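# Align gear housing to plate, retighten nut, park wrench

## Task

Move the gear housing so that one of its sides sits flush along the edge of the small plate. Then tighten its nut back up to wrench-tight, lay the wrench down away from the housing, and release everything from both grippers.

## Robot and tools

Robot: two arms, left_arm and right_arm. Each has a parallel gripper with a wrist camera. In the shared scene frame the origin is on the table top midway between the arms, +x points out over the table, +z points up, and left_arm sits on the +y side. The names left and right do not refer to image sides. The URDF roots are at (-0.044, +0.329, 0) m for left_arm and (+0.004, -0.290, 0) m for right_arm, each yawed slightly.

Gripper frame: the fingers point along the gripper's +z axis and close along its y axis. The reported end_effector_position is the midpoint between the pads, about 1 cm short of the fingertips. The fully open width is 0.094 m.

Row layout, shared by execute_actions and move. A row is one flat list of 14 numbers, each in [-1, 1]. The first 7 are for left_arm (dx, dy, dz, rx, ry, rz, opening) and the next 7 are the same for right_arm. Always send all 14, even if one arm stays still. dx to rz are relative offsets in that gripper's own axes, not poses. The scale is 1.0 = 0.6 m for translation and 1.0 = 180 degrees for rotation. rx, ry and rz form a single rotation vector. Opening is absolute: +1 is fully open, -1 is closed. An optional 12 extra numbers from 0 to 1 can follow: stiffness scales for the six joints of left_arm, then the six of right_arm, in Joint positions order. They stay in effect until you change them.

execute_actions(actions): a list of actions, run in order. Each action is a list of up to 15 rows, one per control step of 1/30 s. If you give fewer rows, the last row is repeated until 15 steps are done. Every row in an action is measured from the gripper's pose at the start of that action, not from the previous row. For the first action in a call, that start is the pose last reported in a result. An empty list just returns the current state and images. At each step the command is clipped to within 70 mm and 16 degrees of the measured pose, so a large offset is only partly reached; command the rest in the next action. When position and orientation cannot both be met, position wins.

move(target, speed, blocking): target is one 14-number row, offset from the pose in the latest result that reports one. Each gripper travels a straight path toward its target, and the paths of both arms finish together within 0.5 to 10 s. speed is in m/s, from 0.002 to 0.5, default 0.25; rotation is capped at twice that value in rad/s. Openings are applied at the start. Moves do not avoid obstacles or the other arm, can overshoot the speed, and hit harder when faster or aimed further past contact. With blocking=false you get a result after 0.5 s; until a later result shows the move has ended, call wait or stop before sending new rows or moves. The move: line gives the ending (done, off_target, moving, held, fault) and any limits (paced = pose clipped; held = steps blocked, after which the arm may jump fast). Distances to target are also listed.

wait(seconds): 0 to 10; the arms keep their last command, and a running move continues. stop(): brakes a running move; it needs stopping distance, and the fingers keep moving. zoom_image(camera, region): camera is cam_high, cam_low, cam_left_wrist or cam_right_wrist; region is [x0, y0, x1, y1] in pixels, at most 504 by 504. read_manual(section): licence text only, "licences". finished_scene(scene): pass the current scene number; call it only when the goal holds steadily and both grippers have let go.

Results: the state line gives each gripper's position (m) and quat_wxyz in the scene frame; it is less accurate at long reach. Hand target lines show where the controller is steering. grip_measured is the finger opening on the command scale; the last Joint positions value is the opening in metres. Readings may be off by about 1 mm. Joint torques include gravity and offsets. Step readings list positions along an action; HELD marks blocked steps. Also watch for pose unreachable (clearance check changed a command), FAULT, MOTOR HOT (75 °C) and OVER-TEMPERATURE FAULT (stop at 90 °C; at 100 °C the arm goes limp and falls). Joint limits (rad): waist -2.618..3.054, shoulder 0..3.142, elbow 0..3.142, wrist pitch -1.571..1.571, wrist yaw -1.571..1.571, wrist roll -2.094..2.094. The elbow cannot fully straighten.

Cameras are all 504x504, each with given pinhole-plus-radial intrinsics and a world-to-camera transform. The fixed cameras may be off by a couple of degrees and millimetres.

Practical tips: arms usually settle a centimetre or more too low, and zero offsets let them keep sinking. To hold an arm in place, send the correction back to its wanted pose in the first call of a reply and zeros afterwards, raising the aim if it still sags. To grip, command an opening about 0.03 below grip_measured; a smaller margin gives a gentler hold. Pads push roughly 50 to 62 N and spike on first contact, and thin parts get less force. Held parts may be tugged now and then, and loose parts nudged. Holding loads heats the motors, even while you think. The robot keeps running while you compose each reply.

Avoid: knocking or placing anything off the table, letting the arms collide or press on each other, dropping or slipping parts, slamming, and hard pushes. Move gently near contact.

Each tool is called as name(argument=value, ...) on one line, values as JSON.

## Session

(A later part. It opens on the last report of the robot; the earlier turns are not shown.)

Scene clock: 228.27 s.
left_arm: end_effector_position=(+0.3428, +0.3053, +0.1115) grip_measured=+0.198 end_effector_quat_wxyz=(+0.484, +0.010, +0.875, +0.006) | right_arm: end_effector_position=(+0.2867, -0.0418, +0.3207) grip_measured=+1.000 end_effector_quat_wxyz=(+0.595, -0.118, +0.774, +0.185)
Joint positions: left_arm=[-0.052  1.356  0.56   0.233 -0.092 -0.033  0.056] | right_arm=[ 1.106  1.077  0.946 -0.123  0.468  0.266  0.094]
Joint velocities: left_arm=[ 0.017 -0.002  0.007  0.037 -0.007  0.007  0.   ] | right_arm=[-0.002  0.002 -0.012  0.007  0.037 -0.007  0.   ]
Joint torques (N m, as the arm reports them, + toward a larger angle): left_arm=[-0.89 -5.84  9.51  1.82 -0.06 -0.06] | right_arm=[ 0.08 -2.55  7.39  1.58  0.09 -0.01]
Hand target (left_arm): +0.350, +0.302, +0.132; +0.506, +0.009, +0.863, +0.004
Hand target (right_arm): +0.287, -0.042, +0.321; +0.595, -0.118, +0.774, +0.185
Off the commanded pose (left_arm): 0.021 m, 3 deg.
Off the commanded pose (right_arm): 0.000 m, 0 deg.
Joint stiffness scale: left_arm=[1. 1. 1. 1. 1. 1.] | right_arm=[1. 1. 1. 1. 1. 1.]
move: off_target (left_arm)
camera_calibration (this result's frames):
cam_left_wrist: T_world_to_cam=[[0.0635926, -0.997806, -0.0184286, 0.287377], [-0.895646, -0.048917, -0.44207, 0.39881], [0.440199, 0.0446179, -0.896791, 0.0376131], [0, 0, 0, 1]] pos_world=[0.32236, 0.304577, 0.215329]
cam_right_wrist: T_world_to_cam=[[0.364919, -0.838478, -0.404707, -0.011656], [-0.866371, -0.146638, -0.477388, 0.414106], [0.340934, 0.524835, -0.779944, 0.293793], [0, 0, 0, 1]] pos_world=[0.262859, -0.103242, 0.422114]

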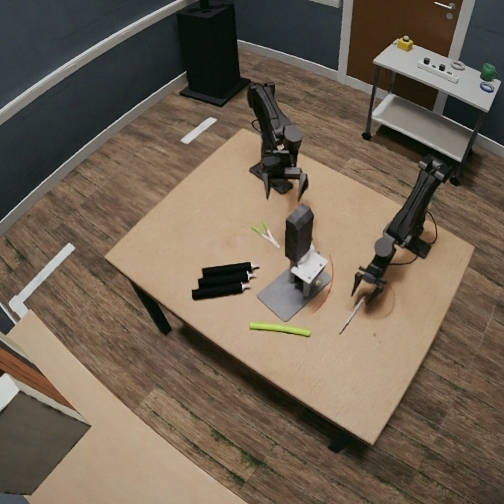

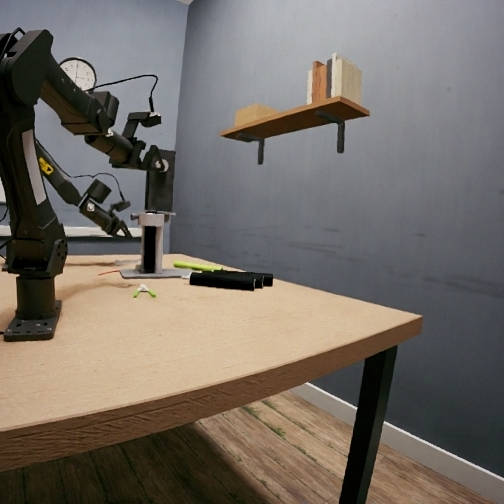

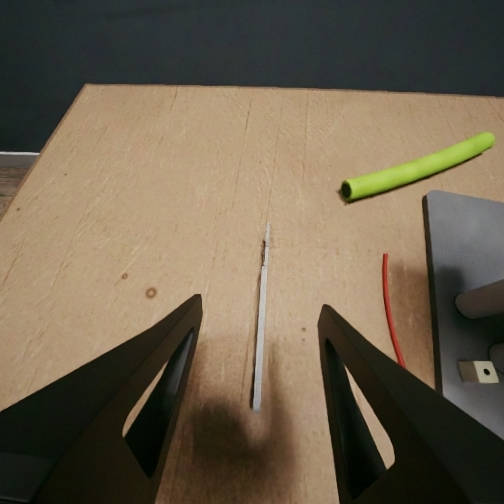

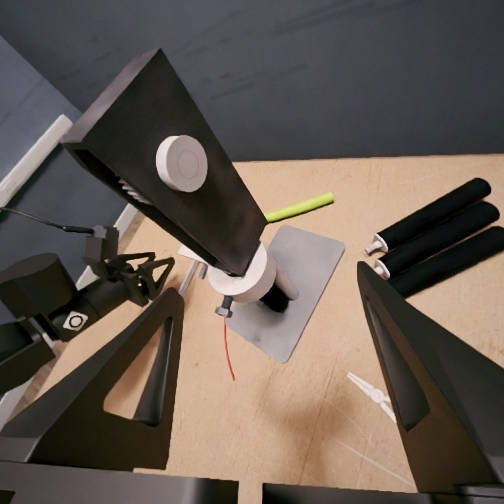

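move(target=[0.022,0,0.17,0,0,0,0.2,0,0,0,0,0,0,1], speed=0.1)

move(target=[0,0.075,0,0,0,0,0.2,0,0,0,0,0,0,1], speed=0.04)

move(target=[-0.15,0,-0.12,0,0,0,0.2,0,0,0,0,0,0,1], speed=0.15)

Scene clock: 230.07 s.
left_arm: end_effector_position=(+0.4085, +0.3047, +0.0308) grip_measured=+0.198 end_effector_quat_wxyz=(+0.462, +0.011, +0.887, +0.008) | right_arm: end_effector_position=(+0.2867, -0.0418, +0.3207) grip_measured=+1.000 end_effector_quat_wxyz=(+0.595, -0.118, +0.774, +0.185)
Joint positions: left_arm=[-0.03   1.858  0.712  0.533 -0.073 -0.023  0.056] | right_arm=[ 1.106  1.077  0.946 -0.123  0.468  0.266  0.094]
Joint velocities: left_arm=[ 0.017  0.017  0.007  0.037  0.007 -0.051 -0.001] | right_arm=[-0.007 -0.007  0.002 -0.037 -0.051  0.022  0.   ]
Joint torques (N m, as the arm reports them, + toward a larger angle): left_arm=[ 0.72 -7.48  8.27  1.89  0.05  0.07] | right_arm=[ 0.06 -2.45  7.42  1.58  0.09 -0.01]
Hand target (left_arm): +0.422, +0.306, +0.046; +0.484, +0.010, +0.875, +0.007
Hand target (right_arm): +0.287, -0.042, +0.321; +0.595, -0.118, +0.774, +0.185
Off the commanded pose (left_arm): 0.021 m, 3 deg.
Off the commanded pose (right_arm): 0.000 m, 0 deg.
Joint stiffness scale: left_arm=[1. 1. 1. 1. 1. 1.] | right_arm=[1. 1. 1. 1. 1. 1.]
move: off_target (left_arm)
camera_calibration (this result's frames):
cam_left_wrist: T_world_to_cam=[[0.0631255, -0.997701, -0.024658, 0.281504], [-0.917037, -0.0482379, -0.395875, 0.429012], [0.393775, 0.0476021, -0.917973, -0.044936], [0, 0, 0, 1]] pos_world=[0.393344, 0.303691, 0.135526]
cam_right_wrist: T_world_to_cam=[[0.364919, -0.838478, -0.404707, -0.011656], [-0.866371, -0.146638, -0.477388, 0.414106], [0.340934, 0.524835, -0.779944, 0.293793], [0, 0, 0, 1]] pos_world=[0.262859, -0.103242, 0.422114]

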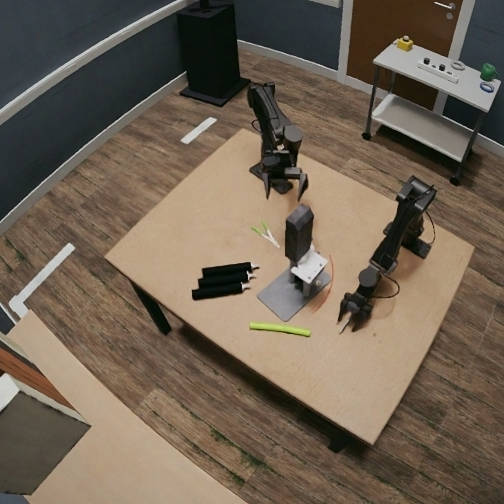

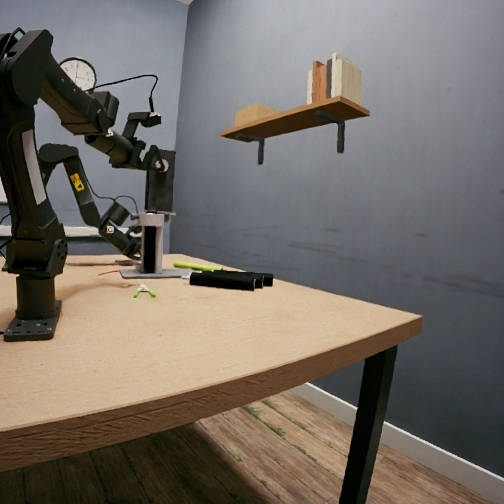

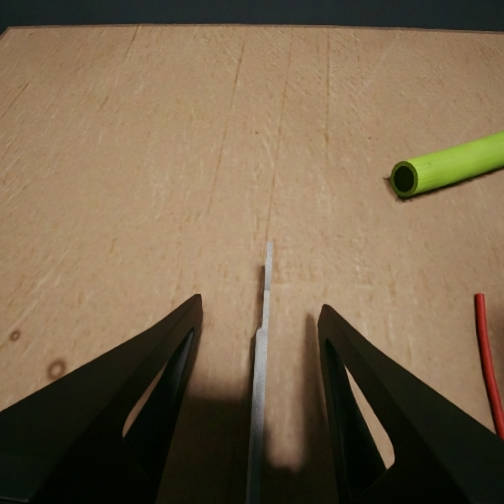

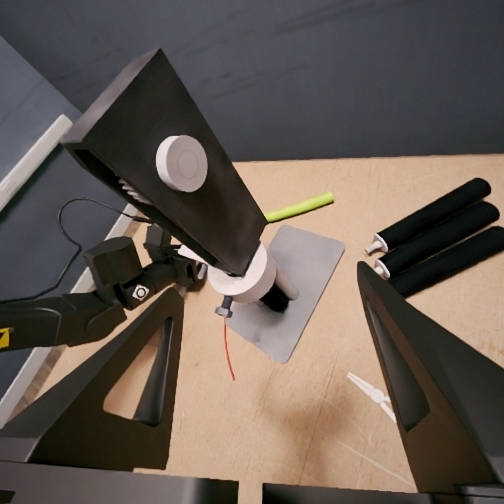

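Scene clock: 231.47 s.
left_arm: end_effector_position=(+0.4083, +0.3496, +0.0299) grip_measured=+0.198 end_effector_quat_wxyz=(+0.460, +0.007, +0.888, +0.010) | right_arm: end_effector_position=(+0.2867, -0.0418, +0.3207) grip_measured=+1.000 end_effector_quat_wxyz=(+0.595, -0.118, +0.774, +0.185)
Joint positions: left_arm=[0.112 1.858 0.712 0.53  0.036 0.054 0.056] | right_arm=[ 1.106  1.077  0.946 -0.123  0.468  0.266  0.094]
Joint velocities: left_arm=[-0.007 -0.012 -0.017 -0.051  0.022 -0.022  0.   ] | right_arm=[-0.002 -0.017 -0.002 -0.007 -0.022 -0.081  0.   ]
Joint torques (N m, as the arm reports them, + toward a larger angle): left_arm=[ 0.45 -7.72  5.43  1.75  0.07  0.08] | right_arm=[ 0.11 -2.45  7.38  1.61  0.09  0.  ]
Hand target (left_arm): +0.409, +0.350, +0.032; +0.462, +0.011, +0.887, +0.008
Hand target (right_arm): +0.287, -0.042, +0.321; +0.595, -0.118, +0.774, +0.185
Off the commanded pose (left_arm): 0.002 m, 1 deg.
Off the commanded pose (right_arm): 0.000 m, 0 deg.
Joint stiffness scale: left_arm=[1. 1. 1. 1. 1. 1.] | right_arm=[1. 1. 1. 1. 1. 1.]
move: done
camera_calibration (this result's frames):
cam_left_wrist: T_world_to_cam=[[0.0711303, -0.99714, -0.02553, 0.322844], [-0.918537, -0.0555015, -0.391421, 0.433683], [0.388884, 0.0512921, -0.919858, -0.0470781], [0, 0, 0, 1]] pos_world=[0.393698, 0.348405, 0.13469]
cam_right_wrist: T_world_to_cam=[[0.364919, -0.838478, -0.404707, -0.011656], [-0.866371, -0.146638, -0.477388, 0.414106], [0.340934, 0.524835, -0.779944, 0.293793], [0, 0, 0, 1]] pos_world=[0.262859, -0.103242, 0.422114]

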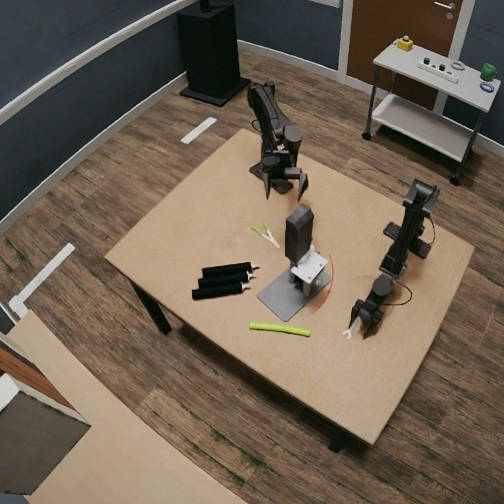

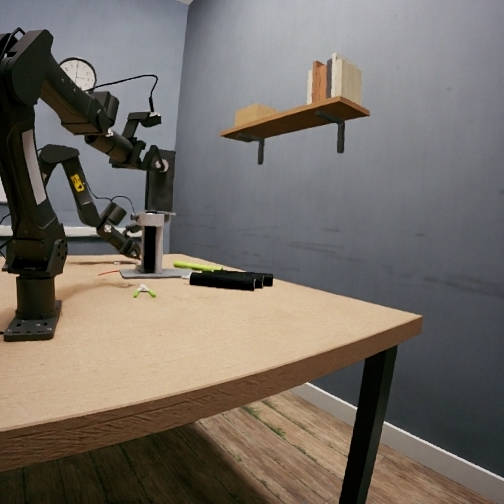

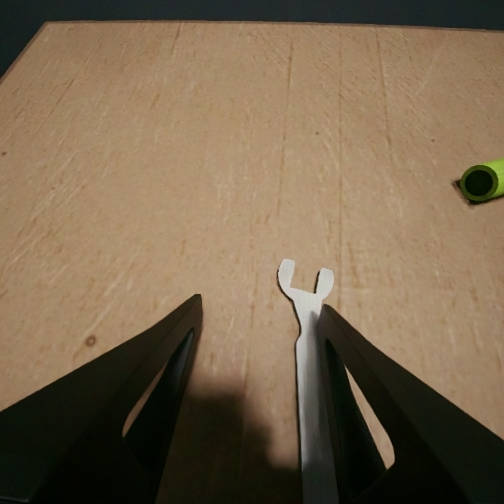

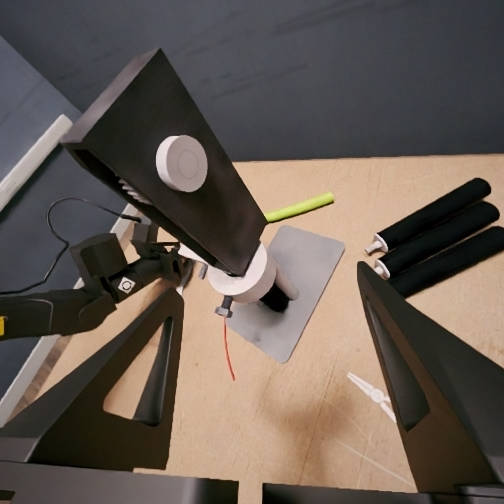

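Scene clock: 232.93 s.
left_arm: end_effector_position=(+0.3921, +0.3486, +0.1245) grip_measured=+0.198 end_effector_quat_wxyz=(+0.438, +0.007, +0.899, +0.008) | right_arm: end_effector_position=(+0.2867, -0.0418, +0.3207) grip_measured=+1.000 end_effector_quat_wxyz=(+0.595, -0.118, +0.774, +0.185)
Joint positions: left_arm=[0.112 1.541 0.873 0.002 0.036 0.055 0.056] | right_arm=[ 1.106  1.077  0.946 -0.123  0.468  0.266  0.094]
Joint velocities: left_arm=[-0.007 -0.007 -0.002 -0.007 -0.022  0.051 -0.001] | right_arm=[-0.007 -0.017  0.002  0.022 -0.022  0.081  0.   ]
Joint torques (N m, as the arm reports them, + toward a larger angle): left_arm=[-0.64 -7.82  9.7   1.65 -0.02 -0.05] | right_arm=[ 0.03 -2.45  7.39  1.58  0.11  0.  ]
Hand target (left_arm): +0.399, +0.347, +0.146; +0.460, +0.007, +0.888, +0.009
Hand target (right_arm): +0.287, -0.042, +0.321; +0.595, -0.118, +0.774, +0.185
Off the commanded pose (left_arm): 0.023 m, 3 deg.
Off the commanded pose (right_arm): 0.000 m, 0 deg.
Joint stiffness scale: left_arm=[1. 1. 1. 1. 1. 1.] | right_arm=[1. 1. 1. 1. 1. 1.]
move: off_target (left_arm)
camera_calibration (this result's frames):
cam_left_wrist: T_world_to_cam=[[0.0693151, -0.997248, -0.0262857, 0.326271], [-0.936806, -0.0560115, -0.345336, 0.457348], [0.342914, 0.0485617, -0.938111, 0.0675379], [0, 0, 0, 1]] pos_world=[0.382671, 0.34771, 0.229873]
cam_right_wrist: T_world_to_cam=[[0.364919, -0.838478, -0.404707, -0.011656], [-0.866371, -0.146638, -0.477388, 0.414106], [0.340934, 0.524835, -0.779944, 0.293793], [0, 0, 0, 1]] pos_world=[0.262859, -0.103242, 0.422114]

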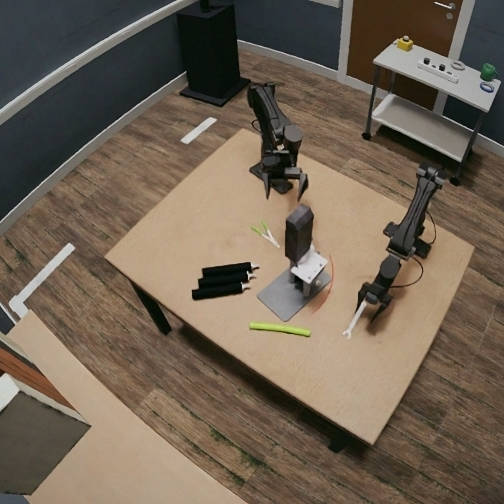

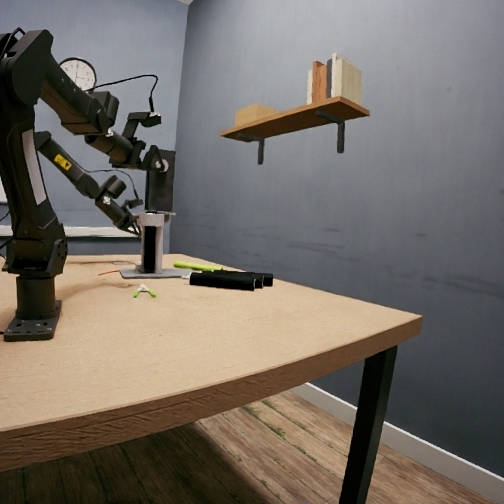

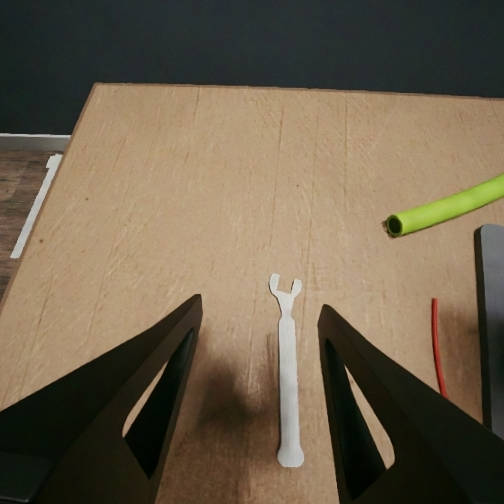

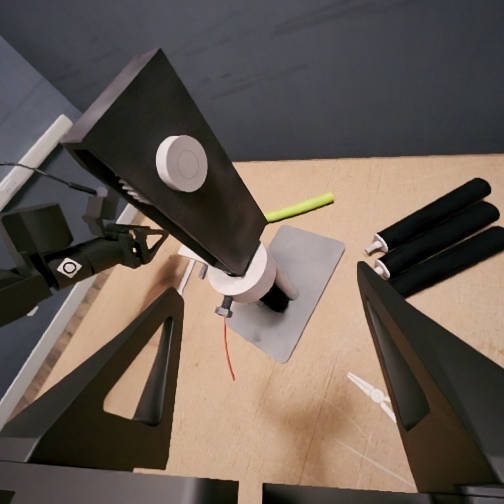

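finished_scene(scene=1)

The scene is finished: the task was done.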